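## Task

Lift the mint tin out of the open drawer and set it down on the desk. Then push the drawer completely closed, making sure all its other contents stay inside. Every cabinet must stay roughly where it was. The robot must not topple or finish leaning, or the task fails. Anything that stays in place only because the robot is holding it at the end does not count.

## Robot and tools

Robot: TidyBot++, a wheeled base 0.54 m long, 0.50 m wide and 0.38 m tall, driven by four powered casters. It carries one seven-joint arm with a two-finger gripper. The shoulder sits 0.12 m ahead of the base centre and 0.68 m above the floor. The arm begins folded with the hand aimed down, reaching up to 0.08 m past the base front, with the elbow up to 1.15 m high. Cameras: base_camera (fixed on the base) and wrist_camera (on the hand, looking where it points). A loose object may occasionally get nudged by something outside your control.

Frames: the base frame has its origin on the floor below the base centre, x ahead, y to the left, z up. The odometry frame is the base frame as it was when the scene began. hand_pose is expressed in the base frame and marks the point between the finger pads; its z axis runs out along the fingers and the fingers move along its y axis. Heading in base_odometry is positive leftward, -3.142 to 3.142. base_tilt is in degrees, positive when leaning forward or right.

execute_actions: argument actions is a list holding one action or none (empty list = just report state and pictures). cameras optionally lists base_camera, wrist_camera or all; omitted or null means all, [] means none. An action may hold base, joints, or both, plus optional speeds. Motions start at the same moment and can finish separately.
- base: exactly one key, each a relative offset from where the base last reported itself, not a pose. translate_m: metres forward (+) or back, -2 to 2. strafe_m: metres sideways, left +, -2 to 2. rotate_rad: radians on the spot, counter-clockwise from above +, -6.3 to 6.3.
- joints: absolute targets keyed by name, radians unless noted. joint_1_rad: any angle, whole arm about vertical, positive = clockwise from above (opposite to heading). joint_2_rad shoulder, -2.249 to 2.249. joint_3_rad any angle, spins the upper arm; from 3.14, positive sends a forward-bent forearm to the robot's right. joint_4_rad elbow, -2.579 to 2.579. joint_5_rad any angle, spins the forearm; positive moves a forward-bent hand rightward. joint_6_rad wrist, -2.099 to 2.099. joint_7_rad any angle, spins the hand; hand down, positive is counter-clockwise from above, and at 1.57 the fingers part left and right. gripper_pos: 0 fully open to 1 fully closed; pad gap about 85 x (1 - gripper_pos) mm. Done tolerances: ±0.039 for joints 1-4, ±0.056 for joints 5-7, ±0.03 gripper. Any-angle joints go the short way; for large turns send steps below half a revolution.
- speeds: caps for this action only: translate_m and strafe_m 0.05 to 0.5 m/s, rotate_rad 0.1 to 1.57 rad/s (the maximum is the default). A base move needing over 8.667 s at its cap is refused; no action runs past 15 s. Any unknown key or out-of-range number rejects the whole call with no motion. A joint or base left out of an action may keep pushing toward an earlier target unseen.

Arm geometry (joint_1 0, joint_3 3.14, joint_5 0, as at start): segments are 0.42, 0.31 and 0.31 m. Angles from vertical (forward +): upper arm = joint_2; forearm = joint_2 - joint_4; hand = joint_2 - joint_4 - joint_6. Reach ahead of the shoulder = sum of length·sin(angle); height above it = sum of length·cos(angle). A down-pointing hand tops out near 0.94 m above the floor, only close in. Arm joints move up to 1.39 rad/s (1.22 for joints 5-7).

wait: seconds 0 to 10; nothing new is commanded, returns state and pictures. zoom_image: camera plus region [x0, y0, x1, y1] in pixels of that camera's latest full image, origin top-left, at most 504 by 504. base_camera is 644x364, wrist_camera 644x476 (fisheye). finished_scene: scene = the number of the scene you are ending; irreversible, so only call it when the goal holds by itself.

Reading results: base_status and joint_status describe how the last accepted action ended. done: reached (for the base, wheels turned fully even if slipping). off_target: stopped short, may still push. contact_stop or time_out: old target dropped, holds position. A base blocked by something pushes until timeout and can still report done while short. "joint command not followed" with a "cause:" line means a self-collision check withheld all arm targets (the gripper still moves); those joints show not_followed and may be retried on later actions. on_its_own lists what moved uncommanded. motor_effort gives percent of maximum per motor, bracketed value = peak, both noisy. "ARM HIT" means a hard hit against the base or the arm itself. Gripper at 1 reading done means nothing held; off_target means an object stopped the fingers. Closed fingertips reach about 20 mm beyond the hand point.

Cautions: joint friction leaves the hand a centimetre or two off; to correct, send each joint its previous command plus (wanted minus read). Held loads make the arm sag; never command a joint to its current reading while holding something. Nothing keeps the arm off the base. A snag above about 0.8 m while driving can topple the robot; sideways force on a high hand can lift wheels; backing off or retracting the arm rights a lean. Excess joint torque (limits 104.5 N m joints 1-4, 51.3 N m joints 5-7) freezes the arm and gripper for 10 s while the base continues. Holding loads heats motors: MOTOR HOT from 60 °C, an OVER-TEMPERATURE FAULT at 75 °C makes the arm sink. Odometry drifts and counts wheel slip. The robot keeps its last command while you deliberate. Avoid drops, slams, hard shoves and knocking objects over.

Each tool is called after "Call:" as name(argument=value, ...), one argument or row to a line, values as JSON.

## Session

Call:
execute_actions(
  actions=[],
)

Scene clock: 0.00 s.
base_odometry: x=+0.000 y=+0.000 heading=+0.000 (m, m, rad; odometry frame)
base_tilt: forward=+0.0 right=+0.1 (deg)
base_status: not commanded
joint_positions: joint_1_rad=+0.047 joint_2_rad=-0.342 joint_3_rad=+3.130 joint_4_rad=-2.525 joint_5_rad=+0.039 joint_6_rad=-0.895 joint_7_rad=+1.541 gripper_pos=+0.000
joint_status: not commanded
motor_effort: joint_1_rad=+1 joint_2_rad=-3 joint_3_rad=-1 joint_4_rad=+14 joint_5_rad=+0 joint_6_rad=+1 joint_7_rad=-1 (%)
hand_pose: x=+0.2544 y=-0.0134 z=+0.5869 quat_wxyz=(+0.018, +0.999, -0.022, +0.032) (m; base frame)
pictures: base_camera, wrist_camera
Images, in order (width x height): base_camera 644x364, wrist_camera 644x476.

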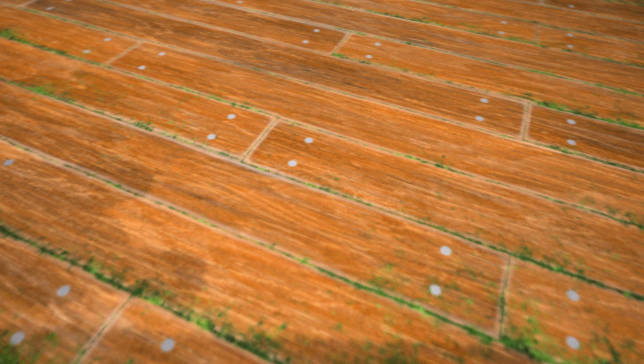

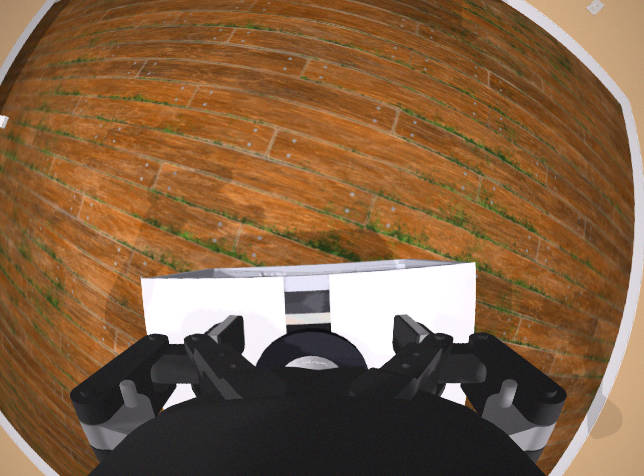

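Probably behind.

Call:
execute_actions(
  actions=[
    {"base":{"rotate_rad":3.0},"joints":{"joint_6_rad":0.2,"joint_4_rad":-2.2}},
  ],
)

Scene clock: 4.03 s.
base_odometry: x=+0.000 y=+0.000 heading=+2.999 (m, m, rad; odometry frame)
base_tilt: forward=+0.0 right=+0.0 (deg)
base_status: done
joint_positions: joint_1_rad=+0.047 joint_2_rad=-0.341 joint_3_rad=+3.130 joint_4_rad=-2.209 joint_5_rad=+0.039 joint_6_rad=+0.189 joint_7_rad=+1.541 gripper_pos=+0.000
joint_status: all done
motor_effort: joint_1_rad=+1(1) joint_2_rad=-10(12) joint_3_rad=+0(1) joint_4_rad=+22(22) joint_5_rad=+0(0) joint_6_rad=+10(10) joint_7_rad=+1(1) (%)
hand_pose: x=+0.5881 y=-0.0124 z=+0.9527 quat_wxyz=(+0.014, +0.744, -0.007, +0.668) (m; base frame)
pictures: base_camera, wrist_camera
camera_calibration (this result's frames):
wrist_camera: T_world_to_cam=[[0.00784355, -0.999936, 0.00821253, -0.0253982], [-0.108305, -0.00901396, -0.994077, 1.06349], [0.994087, 0.00690763, -0.108369, -0.345766], [0, 0, 0, 1]] pos_world=[0.459102, -0.0134219, 1.01993]
Images, in order (width x height): base_camera 644x364, wrist_camera 644x476.

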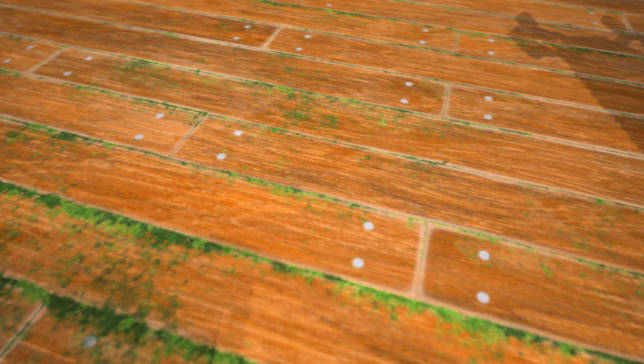

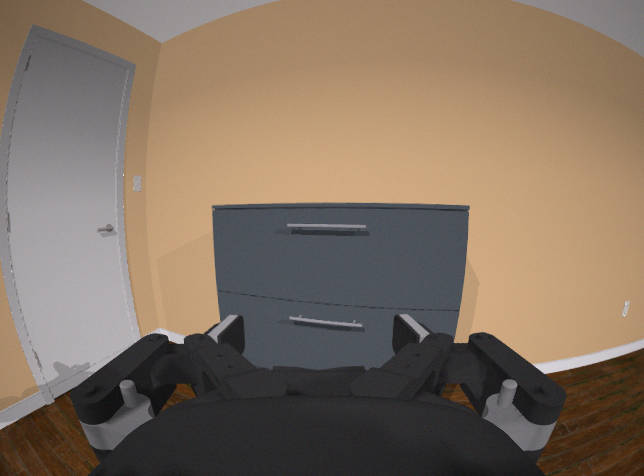

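Call:
execute_actions(
  actions=[
    {"joints":{"joint_6_rad":-0.7}},
  ],
)

Scene clock: 6.03 s.
base_odometry: x=+0.000 y=+0.000 heading=+2.999 (m, m, rad; odometry frame)
base_tilt: forward=+0.0 right=+0.0 (deg)
base_status: not commanded
joint_positions: joint_1_rad=+0.047 joint_2_rad=-0.341 joint_3_rad=+3.130 joint_4_rad=-2.208 joint_5_rad=+0.039 joint_6_rad=-0.694 joint_7_rad=+1.541 gripper_pos=+0.000
joint_status: all done
motor_effort: joint_1_rad=+0(1) joint_2_rad=-7(10) joint_3_rad=+0(0) joint_4_rad=+19(21) joint_5_rad=-1(0) joint_6_rad=+6(9) joint_7_rad=+0(0) (%)
hand_pose: x=+0.4492 y=-0.0182 z=+0.7265 quat_wxyz=(+0.019, +0.958, -0.021, +0.286) (m; base frame)
pictures: base_camera, wrist_camera
camera_calibration (this result's frames):
wrist_camera: T_world_to_cam=[[-0.0295061, -0.999551, -0.00516361, -0.00179187], [-0.8355, 0.0274985, -0.548801, 0.827363], [0.548697, -0.0118788, -0.835937, 0.496117], [0, 0, 0, 1]] pos_world=[0.418991, -0.018649, 0.868772]
Images, in order (width x height): base_camera 644x364, wrist_camera 644x476.

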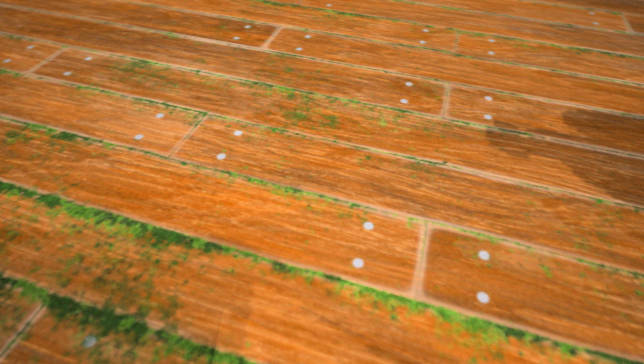

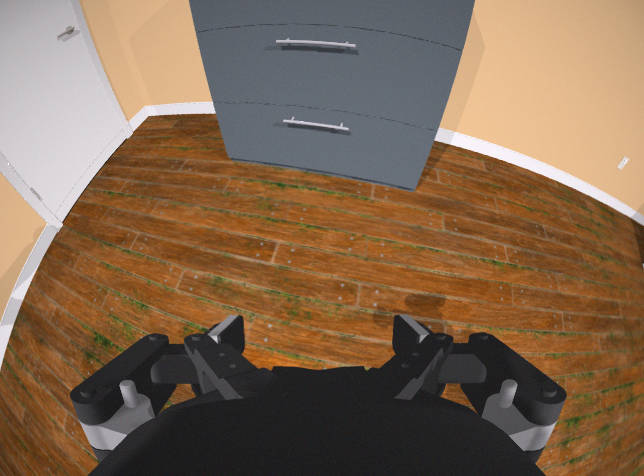

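Call:
execute_actions(
  actions=[
    {"base":{"rotate_rad":-1.4},"joints":{"joint_6_rad":-0.3}},
  ],
)

Scene clock: 9.03 s.
base_odometry: x=+0.000 y=+0.000 heading=+1.600 (m, m, rad; odometry frame)
base_tilt: forward=+0.0 right=+0.0 (deg)
base_status: done
joint_positions: joint_1_rad=+0.047 joint_2_rad=-0.341 joint_3_rad=+3.129 joint_4_rad=-2.207 joint_5_rad=+0.039 joint_6_rad=-0.305 joint_7_rad=+1.541 gripper_pos=+0.000
joint_status: all done
motor_effort: joint_1_rad=+1(1) joint_2_rad=-8(10) joint_3_rad=+0(1) joint_4_rad=+20(22) joint_5_rad=-1(0) joint_6_rad=+8(8) joint_7_rad=+0(0) (%)
hand_pose: x=+0.5355 y=-0.0166 z=+0.8113 quat_wxyz=(+0.017, +0.884, -0.015, +0.466) (m; base frame)
pictures: base_camera, wrist_camera
camera_calibration (this result's frames):
wrist_camera: T_world_to_cam=[[-0.011007, -0.999934, -0.00314595, -0.00876692], [-0.564726, 0.00881265, -0.825231, 1.02495], [0.825205, -0.00730672, -0.564786, 0.151673], [0, 0, 0, 1]] pos_world=[0.453556, -0.0166906, 0.931453]
Images, in order (width x height): base_camera 644x364, wrist_camera 644x476.

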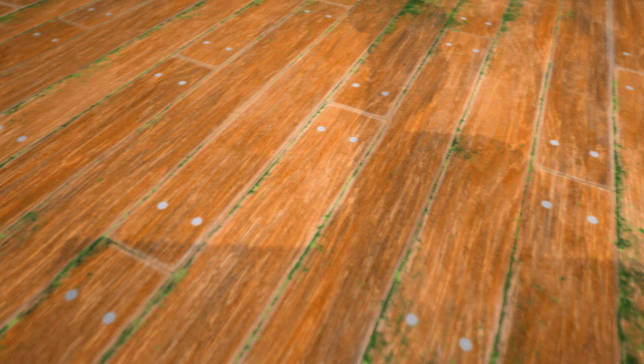

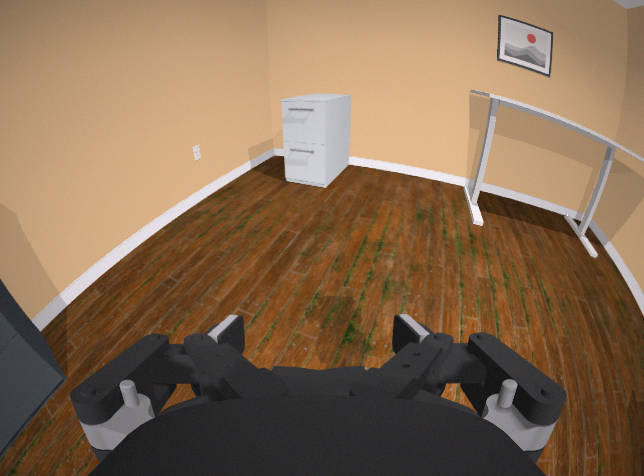

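Call:
zoom_image(
  camera="wrist_camera",
  region=[240,60,644,280],
)

Call:
execute_actions(
  actions=[
    {"base":{"rotate_rad":-2.6},"joints":{"joint_6_rad":-0.1}},
  ],
)

Region (240, 60, 644, 280) of wrist_camera's 644x476 image, scaled by 1.248; it fills the top 274 rows of this view, and the rest is white.

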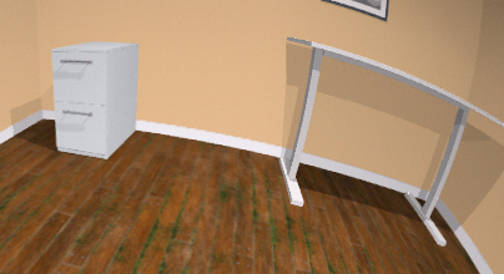

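Scene clock: 13.57 s.
base_odometry: x=+0.000 y=+0.000 heading=-0.999 (m, m, rad; odometry frame)
base_tilt: forward=+0.0 right=+0.0 (deg)
base_status: done
joint_positions: joint_1_rad=+0.047 joint_2_rad=-0.341 joint_3_rad=+3.129 joint_4_rad=-2.203 joint_5_rad=+0.039 joint_6_rad=-0.111 joint_7_rad=+1.541 gripper_pos=+0.000
joint_status: all done
motor_effort: joint_1_rad=+1(2) joint_2_rad=-9(11) joint_3_rad=+0(2) joint_4_rad=+22(23) joint_5_rad=+0(0) joint_6_rad=+9(9) joint_7_rad=-1(1) (%)
hand_pose: x=+0.5654 y=-0.0152 z=+0.8662 quat_wxyz=(+0.016, +0.834, -0.011, +0.551) (m; base frame)
pictures: base_camera, wrist_camera
camera_calibration (this result's frames):
wrist_camera: T_world_to_cam=[[-0.0026634, -0.999996, 0.000396761, -0.014597], [-0.391835, 0.000678581, -0.920035, 1.07132], [0.920032, -0.00260588, -0.391835, -0.0453417], [0, 0, 0, 1]] pos_world=[0.461459, -0.015442, 0.967894]
Images, in order (width x height): base_camera 644x364, wrist_camera 644x476.

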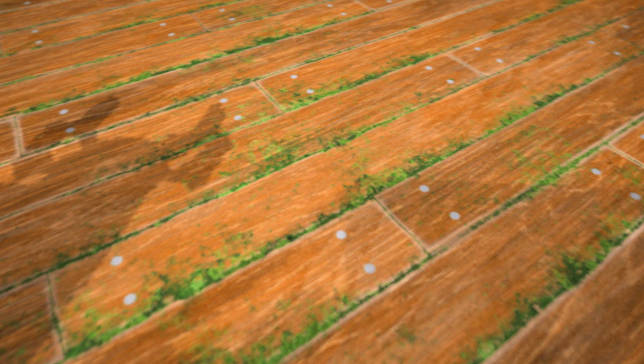

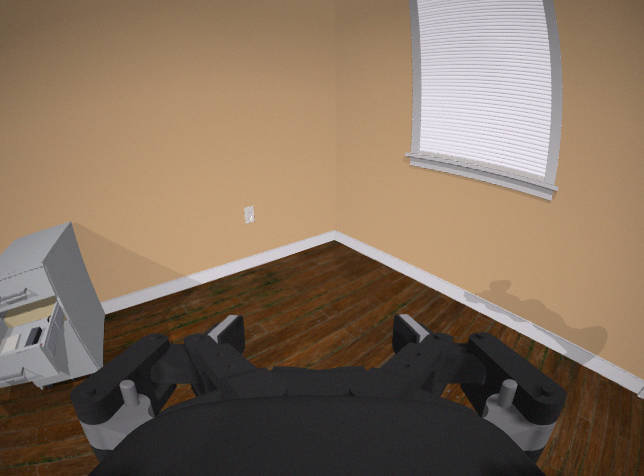

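Call:
execute_actions(
  actions=[
    {"base":{"rotate_rad":0.65},"joints":{"joint_6_rad":-0.5,"joint_1_rad":0,"joint_5_rad":0,"joint_7_rad":1.57}},
  ],
)

Scene clock: 16.40 s.
base_odometry: x=+0.000 y=+0.000 heading=-0.350 (m, m, rad; odometry frame)
base_tilt: forward=+0.0 right=+0.1 (deg)
base_status: done
joint_positions: joint_1_rad=+0.016 joint_2_rad=-0.341 joint_3_rad=+3.129 joint_4_rad=-2.203 joint_5_rad=+0.020 joint_6_rad=-0.493 joint_7_rad=+1.541 gripper_pos=+0.000
joint_status: all done
motor_effort: joint_1_rad=+1(2) joint_2_rad=-8(9) joint_3_rad=+0(2) joint_4_rad=+21(22) joint_5_rad=+0(0) joint_6_rad=+7(9) joint_7_rad=+0(0) (%)
hand_pose: x=+0.4996 y=-0.0028 z=+0.7682 quat_wxyz=(+0.005, +0.924, -0.009, +0.383) (m; base frame)
pictures: base_camera, wrist_camera
camera_calibration (this result's frames):
wrist_camera: T_world_to_cam=[[0.00656423, -0.999713, -0.0230594, 0.0110529], [-0.706231, 0.0116909, -0.707885, 0.949493], [0.707951, 0.0209319, -0.705951, 0.32417], [0, 0, 0, 1]] pos_world=[0.440992, -0.00683618, 0.901234]
Images, in order (width x height): base_camera 644x364, wrist_camera 644x476.

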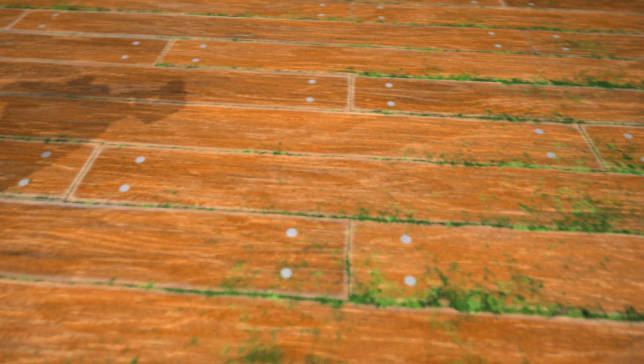

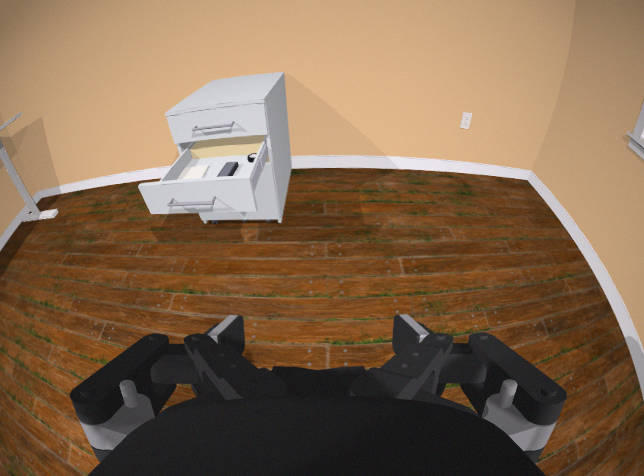

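Call:
execute_actions(
  actions=[
    {"base":{"strafe_m":0.36},"joints":{"joint_2_rad":0.2,"joint_4_rad":-1.5,"joint_6_rad":-1.3}},
  ],
  cameras=[],
)

Call:
execute_actions(
  actions=[
    {"base":{"translate_m":0.65}},
  ],
)

Scene clock: 20.10 s.
base_odometry: x=+0.123 y=+0.339 heading=-0.349 (m, m, rad; odometry frame)
base_tilt: forward=+0.0 right=+0.0 (deg)
base_status: done
joint_positions: joint_1_rad=+0.011 joint_2_rad=+0.194 joint_3_rad=+3.129 joint_4_rad=-1.526 joint_5_rad=+0.018 joint_6_rad=-1.270 joint_7_rad=+1.541 gripper_pos=+0.000
joint_status: all done
motor_effort: joint_1_rad=+1(2) joint_2_rad=-26(26) joint_3_rad=-1(1) joint_4_rad=+17(21) joint_5_rad=+0(1) joint_6_rad=+2(7) joint_7_rad=+1(0) (%)
hand_pose: x=+0.5579 y=-0.0035 z=+0.7403 quat_wxyz=(+0.006, +0.997, -0.013, +0.076) (m; base frame)
pictures: none
No camera images: the call's "cameras" was empty. Leave "cameras" out to get every camera's image.

Scene clock: 22.77 s.
base_odometry: x=+0.734 y=+0.116 heading=-0.349 (m, m, rad; odometry frame)
base_tilt: forward=+0.0 right=+0.1 (deg)
base_status: done
joint_positions: joint_1_rad=+0.011 joint_2_rad=+0.199 joint_3_rad=+3.129 joint_4_rad=-1.523 joint_5_rad=+0.017 joint_6_rad=-1.274 joint_7_rad=+1.541 gripper_pos=+0.000
joint_status: not commanded
motor_effort: joint_1_rad=+1(2) joint_2_rad=-26(29) joint_3_rad=-1(2) joint_4_rad=+17(18) joint_5_rad=+0(0) joint_6_rad=+2(3) joint_7_rad=+0(0) (%)
hand_pose: x=+0.5582 y=-0.0035 z=+0.7390 quat_wxyz=(+0.006, +0.997, -0.013, +0.073) (m; base frame)
pictures: base_camera, wrist_camera
camera_calibration (this result's frames):
wrist_camera: T_world_to_cam=[[-0.0198334, -0.999484, -0.025279, 0.0256835], [-0.989107, 0.0233035, -0.145345, 0.712391], [0.145859, 0.022121, -0.989058, 0.785115], [0, 0, 0, 1]] pos_world=[0.590625, -0.00829845, 0.880715]
Images, in order (width x height): base_camera 644x364, wrist_camera 644x476.

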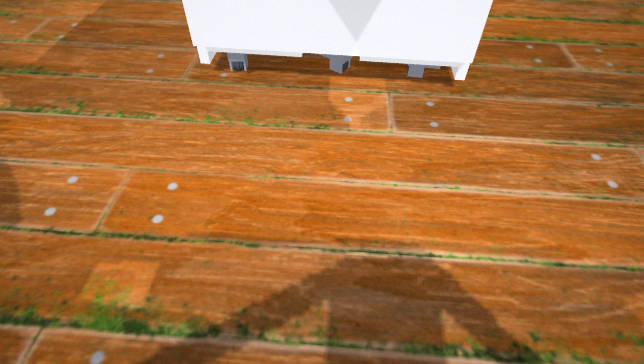

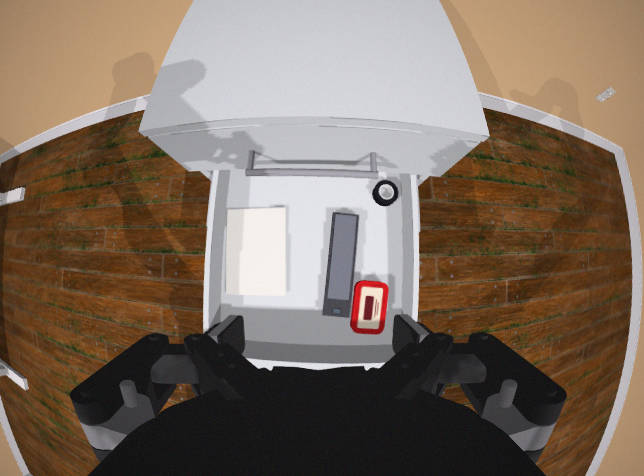

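Call:
execute_actions(
  actions=[
    {"base":{"strafe_m":-0.10},"joints":{"joint_2_rad":0.43,"joint_4_rad":-1.86,"joint_6_rad":-0.85,"joint_7_rad":1.5,"gripper_pos":0.1}},
  ],
  cameras=["wrist_camera"],
)

Scene clock: 26.30 s.
base_odometry: x=+0.700 y=+0.022 heading=-0.349 (m, m, rad; odometry frame)
base_tilt: forward=+0.0 right=+0.1 (deg)
base_status: done
joint_positions: joint_1_rad=+0.010 joint_2_rad=+0.431 joint_3_rad=+3.130 joint_4_rad=-1.839 joint_5_rad=+0.017 joint_6_rad=-0.880 joint_7_rad=+1.541 gripper_pos=+0.100
joint_status: all done
motor_effort: joint_1_rad=+1(2) joint_2_rad=-30(32) joint_3_rad=-1(4) joint_4_rad=+14(19) joint_5_rad=+0(1) joint_6_rad=+0(1) joint_7_rad=+0(0) (%)
hand_pose: x=+0.5326 y=-0.0016 z=+0.5504 quat_wxyz=(+0.004, +1.000, -0.009, -0.004) (m; base frame)
pictures: wrist_camera
camera_calibration (this result's frames):
wrist_camera: T_world_to_cam=[[-0.0178347, -0.999443, -0.0281968, 0.0228105], [-0.999806, 0.0175925, 0.00881596, 0.580447], [-0.008315, 0.0283486, -0.999564, 0.69016], [0, 0, 0, 1]] pos_world=[0.58648, -0.00697876, 0.685385]
Images, in order (width x height): wrist_camera 644x476.

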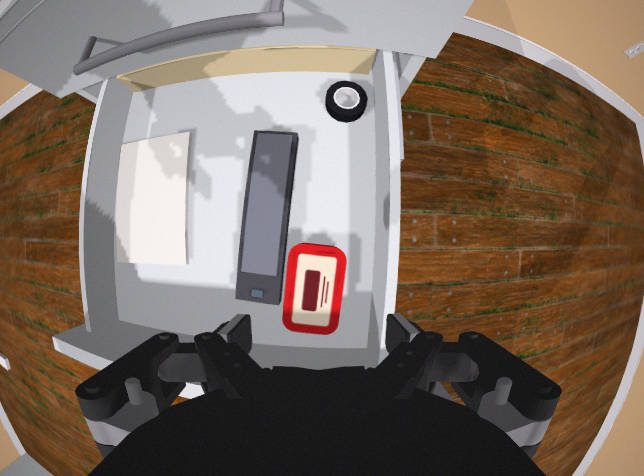

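Call:
execute_actions(
  actions=[
    {"joints":{"joint_2_rad":0.64,"joint_4_rad":-1.925,"joint_6_rad":-0.565,"joint_7_rad":1.41,"gripper_pos":0.2}},
  ],
  cameras=["wrist_camera"],
)

Scene clock: 29.83 s.
base_odometry: x=+0.700 y=+0.022 heading=-0.349 (m, m, rad; odometry frame)
base_tilt: forward=+0.0 right=+0.1 (deg)
base_status: not commanded
joint_positions: joint_1_rad=+0.010 joint_2_rad=+0.643 joint_3_rad=+3.130 joint_4_rad=-1.902 joint_5_rad=+0.017 joint_6_rad=-0.595 joint_7_rad=+1.450 gripper_pos=+0.200
joint_status: all done
motor_effort: joint_1_rad=+1(0) joint_2_rad=-33(37) joint_3_rad=+0(1) joint_4_rad=+10(13) joint_5_rad=+0(0) joint_6_rad=+1(1) joint_7_rad=+0(0) (%)
hand_pose: x=+0.5486 y=-0.0001 z=+0.4474 quat_wxyz=(+0.001, +0.999, -0.054, +0.001) (m; base frame)
pictures: wrist_camera
camera_calibration (this result's frames):
wrist_camera: T_world_to_cam=[[-0.106071, -0.993767, -0.0342914, 0.0728916], [-0.994341, 0.106209, -0.0022202, 0.599264], [0.00584843, 0.0338618, -0.999409, 0.579406], [0, 0, 0, 1]] pos_world=[0.600217, -0.01083, 0.582894]
Images, in order (width x height): wrist_camera 644x476.

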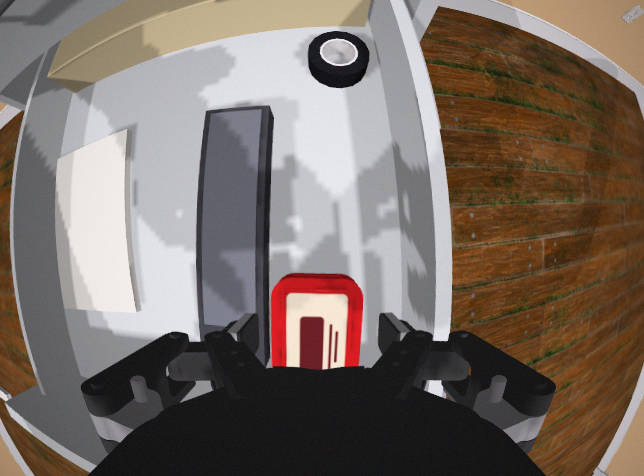

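Call:
execute_actions(
  actions=[
    {"base":{"translate_m":0.045},"joints":{"gripper_pos":0.6}},
  ],
  cameras=[],
)

Call:
execute_actions(
  actions=[
    {"joints":{"joint_2_rad":0.74,"joint_6_rad":-0.465}},
  ],
  cameras=["wrist_camera"],
)

Call:
execute_actions(
  actions=[
    {"base":{"strafe_m":0.025},"speeds":{"strafe_m":0.05},"joints":{"gripper_pos":0.1}},
  ],
  cameras=["wrist_camera"],
)

Scene clock: 33.27 s.
base_odometry: x=+0.743 y=+0.007 heading=-0.349 (m, m, rad; odometry frame)
base_tilt: forward=+0.0 right=+0.0 (deg)
base_status: done
joint_positions: joint_1_rad=+0.010 joint_2_rad=+0.642 joint_3_rad=+3.130 joint_4_rad=-1.905 joint_5_rad=+0.017 joint_6_rad=-0.592 joint_7_rad=+1.450 gripper_pos=+0.600
joint_status: all done
motor_effort: joint_1_rad=+1(0) joint_2_rad=-33(36) joint_3_rad=-1(2) joint_4_rad=+10(11) joint_5_rad=+0(0) joint_6_rad=+1(0) joint_7_rad=+0(1) (%)
hand_pose: x=+0.5477 y=-0.0001 z=+0.4473 quat_wxyz=(+0.001, +0.999, -0.054, +0.001) (m; base frame)
pictures: none
No camera images: the call's "cameras" was empty. Leave "cameras" out to get every camera's image.

Scene clock: 34.30 s.
base_odometry: x=+0.743 y=+0.007 heading=-0.349 (m, m, rad; odometry frame)
base_tilt: forward=+0.0 right=+0.0 (deg)
base_status: not commanded
joint_positions: joint_1_rad=+0.010 joint_2_rad=+0.723 joint_3_rad=+3.130 joint_4_rad=-1.905 joint_5_rad=+0.017 joint_6_rad=-0.497 joint_7_rad=+1.450 gripper_pos=+0.600
joint_status: all done
motor_effort: joint_1_rad=+1(2) joint_2_rad=-29(36) joint_3_rad=-2(2) joint_4_rad=+8(10) joint_5_rad=+0(0) joint_6_rad=+1(2) joint_7_rad=+0(1) (%)
hand_pose: x=+0.5571 y=+0.0005 z=+0.4126 quat_wxyz=(+0.000, +0.999, -0.054, +0.009) (m; base frame)
pictures: wrist_camera
camera_calibration (this result's frames):
wrist_camera: T_world_to_cam=[[-0.105462, -0.993698, -0.0379769, 0.074398], [-0.994205, 0.106162, -0.0169087, 0.613626], [0.0208338, 0.0359736, -0.999136, 0.536066], [0, 0, 0, 1]] pos_world=[0.606748, -0.0104988, 0.548804]
Images, in order (width x height): wrist_camera 644x476.

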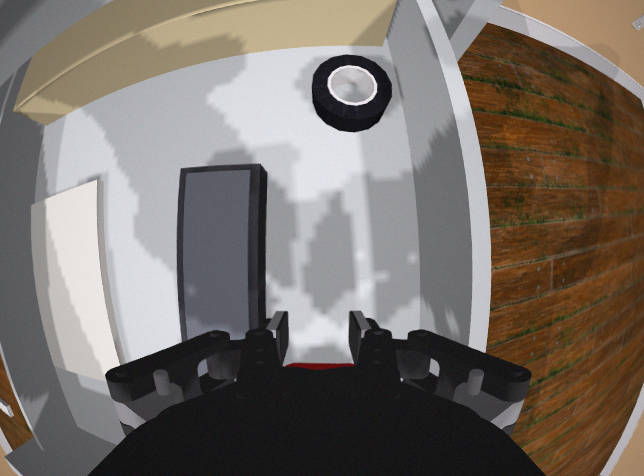

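Scene clock: 35.27 s.
base_odometry: x=+0.751 y=+0.030 heading=-0.349 (m, m, rad; odometry frame)
base_tilt: forward=+0.0 right=+0.0 (deg)
base_status: done
joint_positions: joint_1_rad=+0.009 joint_2_rad=+0.734 joint_3_rad=+3.130 joint_4_rad=-1.905 joint_5_rad=+0.017 joint_6_rad=-0.496 joint_7_rad=+1.450 gripper_pos=+0.100
joint_status: all done
motor_effort: joint_1_rad=+1(2) joint_2_rad=-35(36) joint_3_rad=-1(3) joint_4_rad=+8(8) joint_5_rad=-1(1) joint_6_rad=+0(1) joint_7_rad=+0(1) (%)
hand_pose: x=+0.5544 y=+0.0010 z=+0.4077 quat_wxyz=(+0.000, +0.999, -0.053, +0.004) (m; base frame)
pictures: wrist_camera
camera_calibration (this result's frames):
wrist_camera: T_world_to_cam=[[-0.104855, -0.993798, -0.0370149, 0.0736631], [-0.994432, 0.105171, -0.0066814, 0.606705], [0.0105328, 0.0361083, -0.999292, 0.537062], [0, 0, 0, 1]] pos_world=[0.605394, -0.00999362, 0.543462]
Images, in order (width x height): wrist_camera 644x476.

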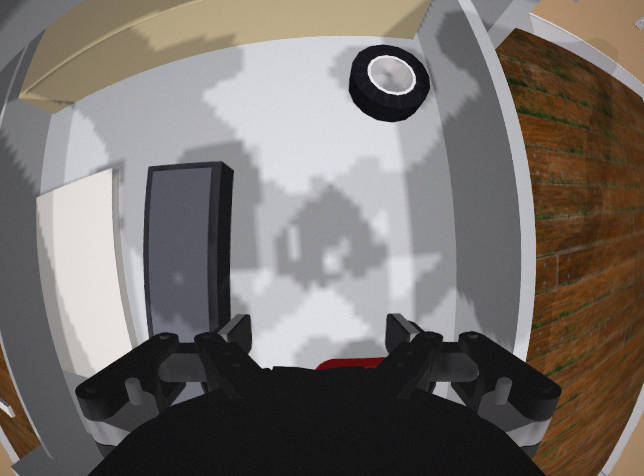

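Call:
execute_actions(
  actions=[
    {"base":{"strafe_m":-0.02},"speeds":{"strafe_m":0.05},"joints":{"gripper_pos":0.0}},
  ],
  cameras=["wrist_camera"],
)

Call:
execute_actions(
  actions=[
    {"base":{"translate_m":-0.055},"speeds":{"translate_m":0.05},"joints":{"joint_2_rad":0.765}},
  ],
)

Scene clock: 37.83 s.
base_odometry: x=+0.744 y=+0.012 heading=-0.349 (m, m, rad; odometry frame)
base_tilt: forward=+0.0 right=+0.1 (deg)
base_status: done
joint_positions: joint_1_rad=+0.003 joint_2_rad=+0.734 joint_3_rad=+3.124 joint_4_rad=-1.905 joint_5_rad=+0.012 joint_6_rad=-0.495 joint_7_rad=+1.450 gripper_pos=+0.000
joint_status: all done
motor_effort: joint_1_rad=+2(5) joint_2_rad=-35(37) joint_3_rad=+1(4) joint_4_rad=+8(8) joint_5_rad=+0(2) joint_6_rad=+1(0) joint_7_rad=+0(1) (%)
hand_pose: x=+0.5544 y=+0.0071 z=+0.4076 quat_wxyz=(-0.003, +0.999, -0.050, +0.004) (m; base frame)
pictures: wrist_camera
camera_calibration (this result's frames):
wrist_camera: T_world_to_cam=[[-0.0991175, -0.994149, -0.0429372, 0.0789896], [-0.995017, 0.0994882, -0.00657917, 0.606461], [0.0108124, 0.0420711, -0.999056, 0.536447], [0, 0, 0, 1]] pos_world=[0.605468, -0.0043772, 0.543322]
Images, in order (width x height): wrist_camera 644x476.

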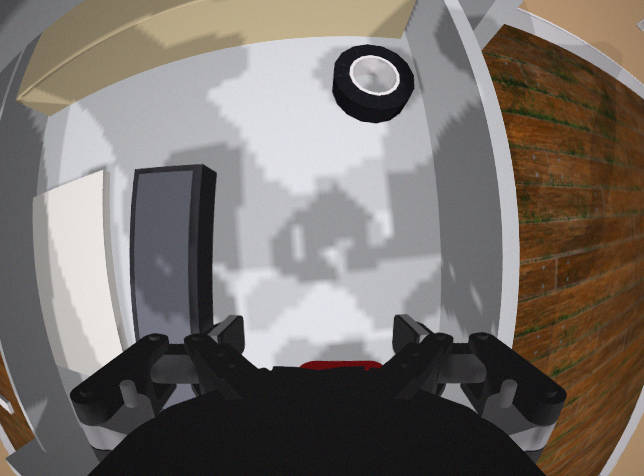

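Scene clock: 39.37 s.
base_odometry: x=+0.693 y=+0.031 heading=-0.349 (m, m, rad; odometry frame)
base_tilt: forward=+0.0 right=+0.1 (deg)
base_status: done
joint_positions: joint_1_rad=-0.002 joint_2_rad=+0.750 joint_3_rad=+3.123 joint_4_rad=-1.906 joint_5_rad=+0.011 joint_6_rad=-0.479 joint_7_rad=+1.450 gripper_pos=+0.000
joint_status: all done
motor_effort: joint_1_rad=+4(6) joint_2_rad=-32(36) joint_3_rad=+3(5) joint_4_rad=+6(7) joint_5_rad=+1(1) joint_6_rad=+0(2) joint_7_rad=-1(1) (%)
hand_pose: x=+0.5545 y=+0.0101 z=+0.4007 quat_wxyz=(-0.004, +0.999, -0.048, +0.003) (m; base frame)
pictures: base_camera, wrist_camera
camera_calibration (this result's frames):
wrist_camera: T_world_to_cam=[[-0.0936464, -0.994624, -0.0441987, 0.0791499], [-0.995555, 0.0939954, -0.00588047, 0.606289], [0.0100033, 0.0434515, -0.999005, 0.529768], [0, 0, 0, 1]] pos_world=[0.605707, -0.0012833, 0.536305]
Images, in order (width x height): base_camera 644x364, wrist_camera 644x476.

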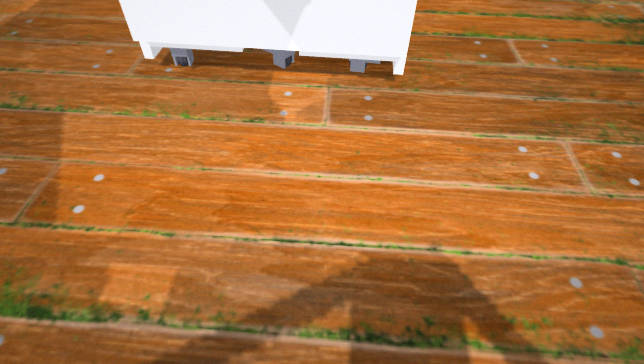

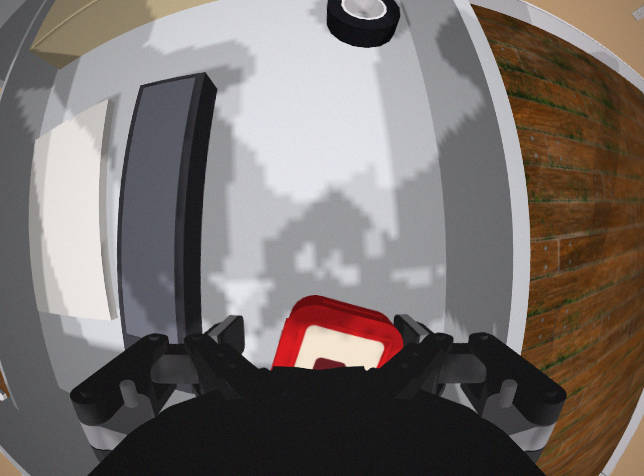

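Call:
execute_actions(
  actions=[
    {"base":{"strafe_m":0.035},"speeds":{"strafe_m":0.05},"joints":{"joint_2_rad":0.75}},
  ],
  cameras=["wrist_camera"],
)

Call:
execute_actions(
  actions=[
    {"base":{"strafe_m":-0.015},"speeds":{"strafe_m":0.05},"joints":{"joint_7_rad":1.36}},
  ],
  cameras=[],
)

Call:
execute_actions(
  actions=[
    {"base":{"translate_m":-0.02},"speeds":{"translate_m":0.05}},
  ],
  cameras=["wrist_camera"],
)

Scene clock: 42.97 s.
base_odometry: x=+0.705 y=+0.064 heading=-0.349 (m, m, rad; odometry frame)
base_tilt: forward=+0.0 right=+0.0 (deg)
base_status: done
joint_positions: joint_1_rad=+0.001 joint_2_rad=+0.750 joint_3_rad=+3.130 joint_4_rad=-1.906 joint_5_rad=+0.011 joint_6_rad=-0.479 joint_7_rad=+1.450 gripper_pos=+0.000
joint_status: all done
motor_effort: joint_1_rad=+1(3) joint_2_rad=-35(35) joint_3_rad=-1(4) joint_4_rad=+8(8) joint_5_rad=+0(1) joint_6_rad=+0(1) joint_7_rad=+0(0) (%)
hand_pose: x=+0.5547 y=+0.0054 z=+0.4007 quat_wxyz=(-0.002, +0.999, -0.052, +0.004) (m; base frame)
pictures: wrist_camera
camera_calibration (this result's frames):
wrist_camera: T_world_to_cam=[[-0.101671, -0.994018, -0.0398995, 0.0771769], [-0.994761, 0.102013, -0.00662653, 0.606758], [0.0106572, 0.0390168, -0.999182, 0.529759], [0, 0, 0, 1]] pos_world=[0.60578, -0.00585165, 0.536426]
Images, in order (width x height): wrist_camera 644x476.

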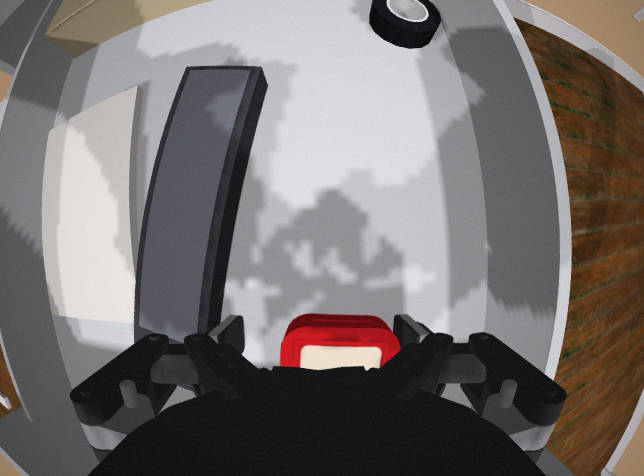

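Scene clock: 43.73 s.
base_odometry: x=+0.700 y=+0.049 heading=-0.349 (m, m, rad; odometry frame)
base_tilt: forward=+0.0 right=+0.0 (deg)
base_status: done
joint_positions: joint_1_rad=+0.001 joint_2_rad=+0.749 joint_3_rad=+3.130 joint_4_rad=-1.906 joint_5_rad=+0.011 joint_6_rad=-0.479 joint_7_rad=+1.394 gripper_pos=+0.000
joint_status: all done
motor_effort: joint_1_rad=+1(4) joint_2_rad=-35(37) joint_3_rad=-1(4) joint_4_rad=+8(8) joint_5_rad=+0(0) joint_6_rad=+1(1) joint_7_rad=+0(0) (%)
hand_pose: x=+0.5548 y=+0.0054 z=+0.4008 quat_wxyz=(-0.002, +0.997, -0.080, +0.004) (m; base frame)
pictures: none
No camera images: the call's "cameras" was empty. Leave "cameras" out to get every camera's image.

Scene clock: 44.60 s.
base_odometry: x=+0.681 y=+0.057 heading=-0.349 (m, m, rad; odometry frame)
base_tilt: forward=+0.0 right=+0.1 (deg)
base_status: done
joint_positions: joint_1_rad=+0.001 joint_2_rad=+0.749 joint_3_rad=+3.130 joint_4_rad=-1.906 joint_5_rad=+0.011 joint_6_rad=-0.479 joint_7_rad=+1.394 gripper_pos=+0.000
joint_status: not commanded
motor_effort: joint_1_rad=+1(2) joint_2_rad=-35(37) joint_3_rad=-1(2) joint_4_rad=+8(10) joint_5_rad=+0(0) joint_6_rad=+1(1) joint_7_rad=+0(1) (%)
hand_pose: x=+0.5546 y=+0.0054 z=+0.4007 quat_wxyz=(-0.002, +0.997, -0.080, +0.003) (m; base frame)
pictures: wrist_camera
camera_calibration (this result's frames):
wrist_camera: T_world_to_cam=[[-0.157118, -0.986759, -0.0402594, 0.108075], [-0.987501, 0.157491, -0.00625302, 0.602148], [0.0125107, 0.0387737, -0.99917, 0.52873], [0, 0, 0, 1]] pos_world=[0.604987, -0.00869028, 0.536408]
Images, in order (width x height): wrist_camera 644x476.

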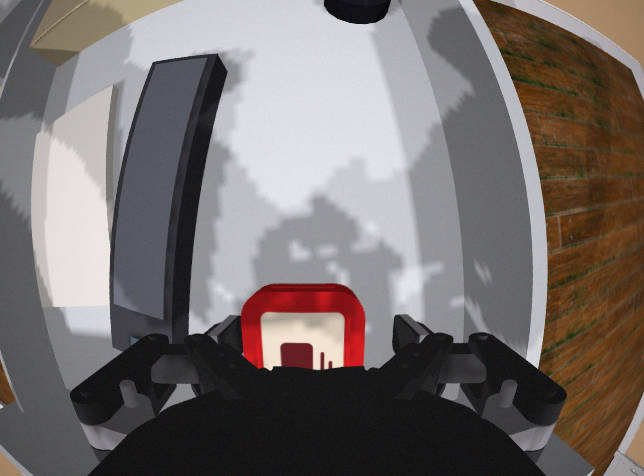

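Call:
execute_actions(
  actions=[
    {"joints":{"gripper_pos":1}},
  ],
  cameras=[],
)

Call:
execute_actions(
  actions=[
    {"joints":{"joint_2_rad":0.45,"joint_4_rad":-1.82,"joint_6_rad":-0.88}},
  ],
  cameras=["wrist_camera"],
)

Call:
execute_actions(
  actions=[
    {"base":{"translate_m":-0.35},"joints":{"joint_2_rad":0.0,"joint_4_rad":-1.5,"joint_6_rad":-0.6,"joint_7_rad":1.6}},
  ],
  cameras=[],
)

Call:
execute_actions(
  actions=[
    {"base":{"rotate_rad":1.52}},
  ],
)

Scene clock: 49.17 s.
base_odometry: x=+0.681 y=+0.057 heading=-0.349 (m, m, rad; odometry frame)
base_tilt: forward=+0.0 right=+0.1 (deg)
base_status: not commanded
joint_positions: joint_1_rad=+0.001 joint_2_rad=+0.729 joint_3_rad=+3.130 joint_4_rad=-1.906 joint_5_rad=+0.011 joint_6_rad=-0.479 joint_7_rad=+1.394 gripper_pos=+0.362
joint_status: gripper_pos off_target (ended at +0.362, target +1.000)
motor_effort: joint_1_rad=+0(1) joint_2_rad=-31(35) joint_3_rad=-2(4) joint_4_rad=+6(8) joint_5_rad=-1(1) joint_6_rad=+0(3) joint_7_rad=+0(0) (%)
hand_pose: x=+0.5602 y=+0.0054 z=+0.4096 quat_wxyz=(-0.003, +0.997, -0.080, +0.014) (m; base frame)
pictures: none
No camera images: the call's "cameras" was empty. Leave "cameras" out to get every camera's image.

Scene clock: 50.67 s.
base_odometry: x=+0.681 y=+0.057 heading=-0.349 (m, m, rad; odometry frame)
base_tilt: forward=+0.0 right=+0.0 (deg)
base_status: not commanded
joint_positions: joint_1_rad=+0.001 joint_2_rad=+0.452 joint_3_rad=+3.130 joint_4_rad=-1.840 joint_5_rad=+0.011 joint_6_rad=-0.854 joint_7_rad=+1.394 gripper_pos=+0.362
joint_status: all done
motor_effort: joint_1_rad=+1(1) joint_2_rad=-31(37) joint_3_rad=-1(1) joint_4_rad=+13(13) joint_5_rad=+0(1) joint_6_rad=+0(2) joint_7_rad=+0(1) (%)
hand_pose: x=+0.5373 y=+0.0036 z=+0.5417 quat_wxyz=(+0.002, +0.997, -0.080, -0.002) (m; base frame)
pictures: wrist_camera
camera_calibration (this result's frames):
wrist_camera: T_world_to_cam=[[-0.158057, -0.986904, -0.0322286, 0.105335], [-0.987429, 0.158008, 0.00406624, 0.580627], [0.00107939, 0.0324662, -0.999472, 0.676228], [0, 0, 0, 1]] pos_world=[0.589247, -0.00974251, 0.676905]
Images, in order (width x height): wrist_camera 644x476.

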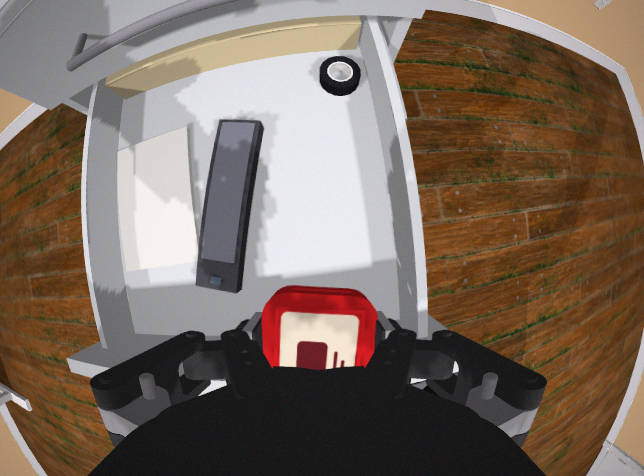

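Scene clock: 52.80 s.
base_odometry: x=+0.352 y=+0.176 heading=-0.349 (m, m, rad; odometry frame)
base_tilt: forward=+0.0 right=+0.1 (deg)
base_status: done
joint_positions: joint_1_rad=+0.001 joint_2_rad=-0.005 joint_3_rad=+3.130 joint_4_rad=-1.521 joint_5_rad=+0.011 joint_6_rad=-0.632 joint_7_rad=+1.560 gripper_pos=+0.362
joint_status: all done
motor_effort: joint_1_rad=+0(2) joint_2_rad=-23(35) joint_3_rad=+0(2) joint_4_rad=+22(22) joint_5_rad=+0(0) joint_6_rad=+9(10) joint_7_rad=+0(1) (%)
hand_pose: x=+0.6915 y=+0.0056 z=+0.9496 quat_wxyz=(+0.000, +0.879, +0.003, +0.477) (m; base frame)
pictures: none
No camera images: the call's "cameras" was empty. Leave "cameras" out to get every camera's image.

Scene clock: 55.10 s.
base_odometry: x=+0.352 y=+0.176 heading=+1.170 (m, m, rad; odometry frame)
base_tilt: forward=+0.0 right=+0.0 (deg)
base_status: done
joint_positions: joint_1_rad=-0.004 joint_2_rad=+0.010 joint_3_rad=+3.126 joint_4_rad=-1.521 joint_5_rad=+0.011 joint_6_rad=-0.631 joint_7_rad=+1.560 gripper_pos=+0.362
joint_status: not commanded
motor_effort: joint_1_rad=+1(3) joint_2_rad=-24(27) joint_3_rad=-1(5) joint_4_rad=+22(24) joint_5_rad=+0(1) joint_6_rad=+9(9) joint_7_rad=+0(0) (%)
hand_pose: x=+0.6953 y=+0.0107 z=+0.9415 quat_wxyz=(-0.002, +0.882, +0.007, +0.470) (m; base frame)
pictures: base_camera, wrist_camera
camera_calibration (this result's frames):
wrist_camera: T_world_to_cam=[[0.0441541, -0.998882, -0.016905, -0.0046992], [-0.557795, -0.0106112, -0.829911, 1.22209], [0.828803, 0.0460735, -0.55764, 0.0837357], [0, 0, 0, 1]] pos_world=[0.612484, 0.00441587, 1.06084]
Images, in order (width x height): base_camera 644x364, wrist_camera 644x476.

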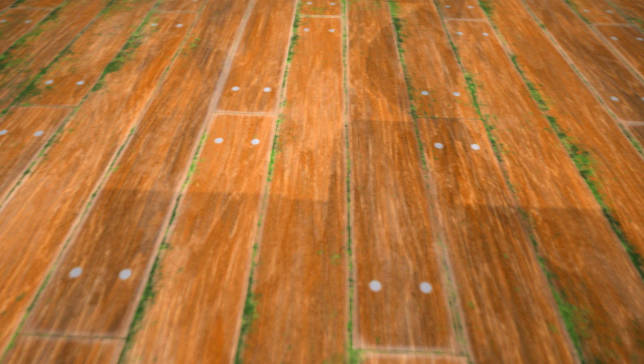

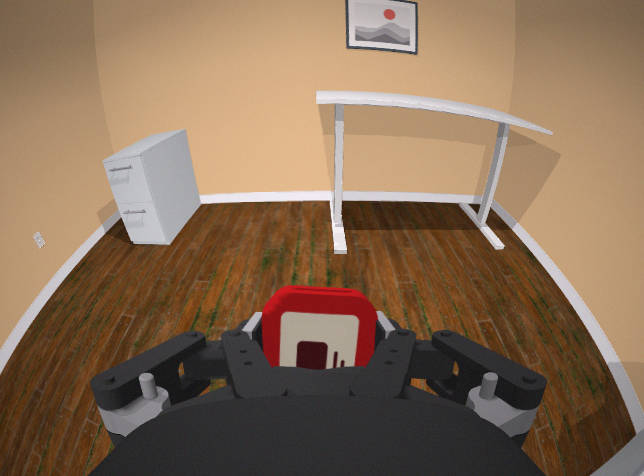

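Call:
execute_actions(
  actions=[
    {"base":{"translate_m":1.3},"joints":{"joint_2_rad":0.0,"joint_4_rad":-0.6,"joint_6_rad":-2.095}},
  ],
  cameras=[],
)

Call:
execute_actions(
  actions=[
    {"base":{"strafe_m":-0.47}},
  ],
)

Call:
execute_actions(
  actions=[
    {"base":{"translate_m":0.3}},
  ],
)

Scene clock: 62.00 s.
base_odometry: x=+0.857 y=+1.374 heading=+1.171 (m, m, rad; odometry frame)
base_tilt: forward=+0.0 right=+0.1 (deg)
base_status: done
joint_positions: joint_1_rad=-0.004 joint_2_rad=+0.007 joint_3_rad=+3.126 joint_4_rad=-0.626 joint_5_rad=+0.011 joint_6_rad=-2.071 joint_7_rad=+1.560 gripper_pos=+0.362
joint_status: all done
motor_effort: joint_1_rad=+1(2) joint_2_rad=-14(26) joint_3_rad=-1(0) joint_4_rad=+12(25) joint_5_rad=+0(0) joint_6_rad=+5(10) joint_7_rad=+1(0) (%)
hand_pose: x=+0.4397 y=+0.0046 z=+1.0738 quat_wxyz=(+0.001, +0.976, +0.001, +0.217) (m; base frame)
pictures: none
No camera images: the call's "cameras" was empty. Leave "cameras" out to get every camera's image.

Scene clock: 64.30 s.
base_odometry: x=+1.290 y=+1.192 heading=+1.172 (m, m, rad; odometry frame)
base_tilt: forward=+0.0 right=+0.1 (deg)
base_status: done
joint_positions: joint_1_rad=-0.004 joint_2_rad=+0.007 joint_3_rad=+3.126 joint_4_rad=-0.626 joint_5_rad=+0.011 joint_6_rad=-2.071 joint_7_rad=+1.560 gripper_pos=+0.362
joint_status: not commanded
motor_effort: joint_1_rad=+1(1) joint_2_rad=-14(15) joint_3_rad=-1(3) joint_4_rad=+13(14) joint_5_rad=+0(1) joint_6_rad=+5(5) joint_7_rad=+1(0) (%)
hand_pose: x=+0.4396 y=+0.0046 z=+1.0739 quat_wxyz=(+0.001, +0.976, +0.001, +0.217) (m; base frame)
pictures: base_camera, wrist_camera
camera_calibration (this result's frames):
wrist_camera: T_world_to_cam=[[0.0176784, -0.999383, -0.0303442, 0.0288769], [-0.906096, -0.00318285, -0.423061, 0.905453], [0.422704, 0.0349738, -0.905593, 0.922086], [0, 0, 0, 1]] pos_world=[0.430147, -0.000507851, 1.21897]
Images, in order (width x height): base_camera 644x364, wrist_camera 644x476.

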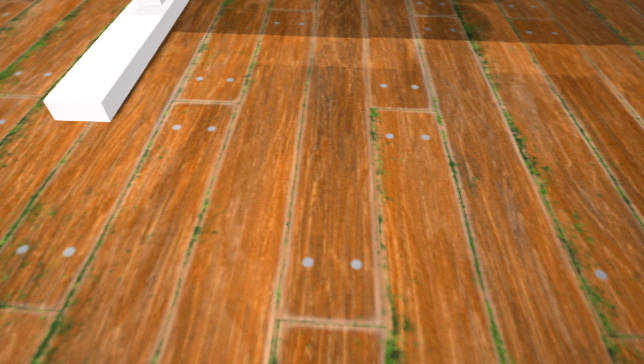

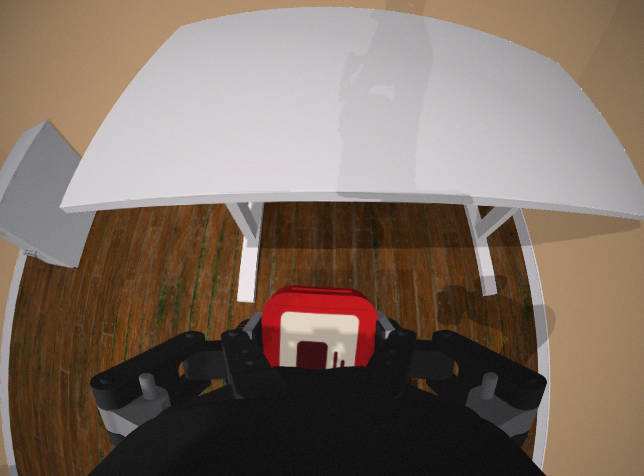

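Scene clock: 66.37 s.
base_odometry: x=+1.407 y=+1.468 heading=+1.171 (m, m, rad; odometry frame)
base_tilt: forward=+0.0 right=+0.0 (deg)
base_status: done
joint_positions: joint_1_rad=-0.004 joint_2_rad=+0.009 joint_3_rad=+3.126 joint_4_rad=-0.626 joint_5_rad=+0.011 joint_6_rad=-2.071 joint_7_rad=+1.560 gripper_pos=+0.362
joint_status: not commanded
motor_effort: joint_1_rad=+1(1) joint_2_rad=-15(19) joint_3_rad=-1(1) joint_4_rad=+14(14) joint_5_rad=+0(1) joint_6_rad=+5(5) joint_7_rad=+0(0) (%)
hand_pose: x=+0.4405 y=+0.0046 z=+1.0734 quat_wxyz=(+0.001, +0.976, +0.001, +0.216) (m; base frame)
pictures: base_camera, wrist_camera
camera_calibration (this result's frames):
wrist_camera: T_world_to_cam=[[0.0176252, -0.999383, -0.0303781, 0.0289079], [-0.906821, -0.00318043, -0.421503, 0.904689], [0.421147, 0.0349766, -0.906318, 0.922684], [0, 0, 0, 1]] pos_world=[0.431296, -0.000504963, 1.21845]
Images, in order (width x height): base_camera 644x364, wrist_camera 644x476.

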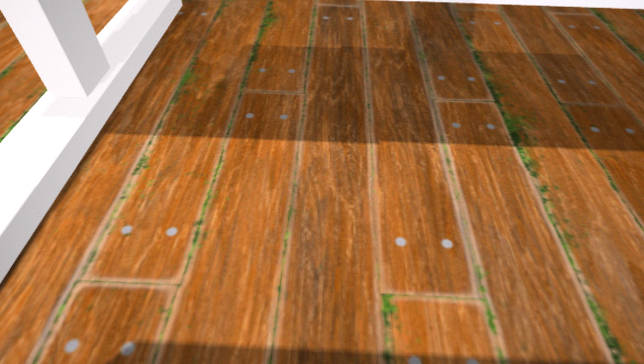

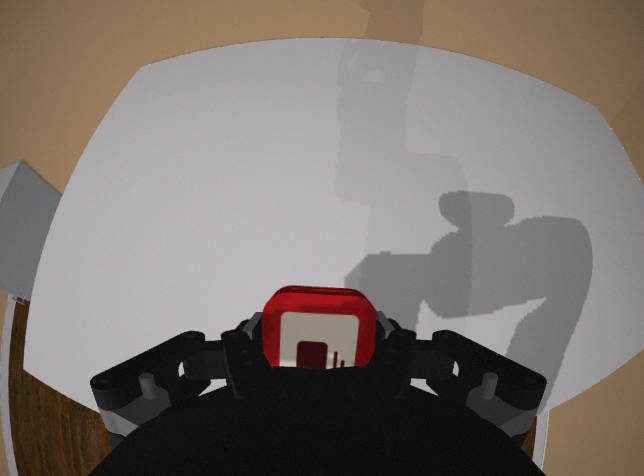

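Edge now ≈0.32.

Call:
execute_actions(
  actions=[
    {"base":{"translate_m":0.06},"joints":{"joint_4_rad":-0.92}},
  ],
  cameras=["wrist_camera"],
)

Call:
execute_actions(
  actions=[
    {"joints":{"joint_4_rad":-1.02}},
  ],
  cameras=["wrist_camera"],
)

Scene clock: 69.00 s.
base_odometry: x=+1.430 y=+1.524 heading=+1.171 (m, m, rad; odometry frame)
base_tilt: forward=+0.0 right=+0.1 (deg)
base_status: done
joint_positions: joint_1_rad=-0.004 joint_2_rad=+0.011 joint_3_rad=+3.126 joint_4_rad=-0.898 joint_5_rad=+0.011 joint_6_rad=-2.071 joint_7_rad=+1.560 gripper_pos=+0.362
joint_status: all done
motor_effort: joint_1_rad=+1(0) joint_2_rad=-16(19) joint_3_rad=+0(0) joint_4_rad=+15(14) joint_5_rad=+0(1) joint_6_rad=+2(5) joint_7_rad=+0(0) (%)
hand_pose: x=+0.4212 y=+0.0043 z=+0.9885 quat_wxyz=(+0.003, +0.997, +0.002, +0.081) (m; base frame)
pictures: wrist_camera
camera_calibration (this result's frames):
wrist_camera: T_world_to_cam=[[0.00952181, -0.999543, -0.0286906, 0.0280388], [-0.987062, -0.00480272, -0.160265, 0.627032], [0.160054, 0.0298454, -0.986657, 1.04322], [0, 0, 0, 1]] pos_world=[0.451681, -0.0000978475, 1.1306]
Images, in order (width x height): wrist_camera 644x476.

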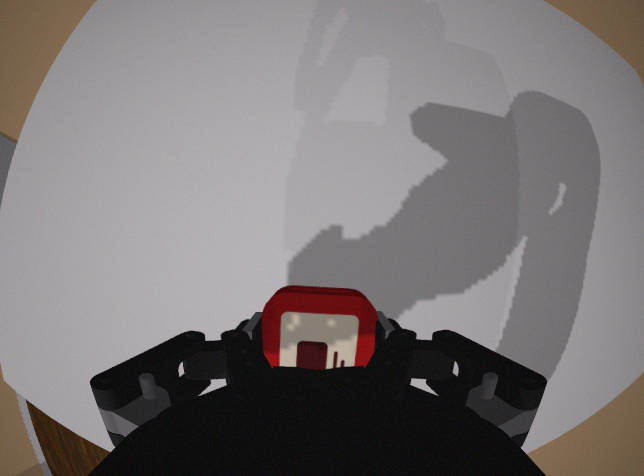

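Scene clock: 70.07 s.
base_odometry: x=+1.430 y=+1.524 heading=+1.171 (m, m, rad; odometry frame)
base_tilt: forward=+0.0 right=+0.0 (deg)
base_status: not commanded
joint_positions: joint_1_rad=-0.004 joint_2_rad=-0.006 joint_3_rad=+3.126 joint_4_rad=-0.984 joint_5_rad=+0.011 joint_6_rad=-2.071 joint_7_rad=+1.560 gripper_pos=+0.362
joint_status: all done
motor_effort: joint_1_rad=+1(1) joint_2_rad=-12(16) joint_3_rad=-1(1) joint_4_rad=+11(14) joint_5_rad=+0(1) joint_6_rad=+1(1) joint_7_rad=+0(0) (%)
hand_pose: x=+0.4058 y=+0.0040 z=+0.9680 quat_wxyz=(+0.004, +0.999, +0.002, +0.046) (m; base frame)
pictures: wrist_camera
camera_calibration (this result's frames):
wrist_camera: T_world_to_cam=[[0.00755887, -0.999589, -0.0276509, 0.0271599], [-0.995834, -0.00501184, -0.0910494, 0.545051], [0.0908734, 0.0282239, -0.995462, 1.06209], [0, 0, 0, 1]] pos_world=[0.446059, -0.0000957961, 1.10765]
Images, in order (width x height): wrist_camera 644x476.

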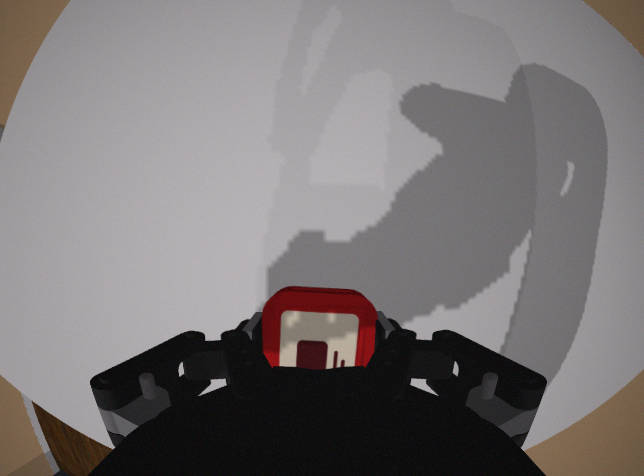

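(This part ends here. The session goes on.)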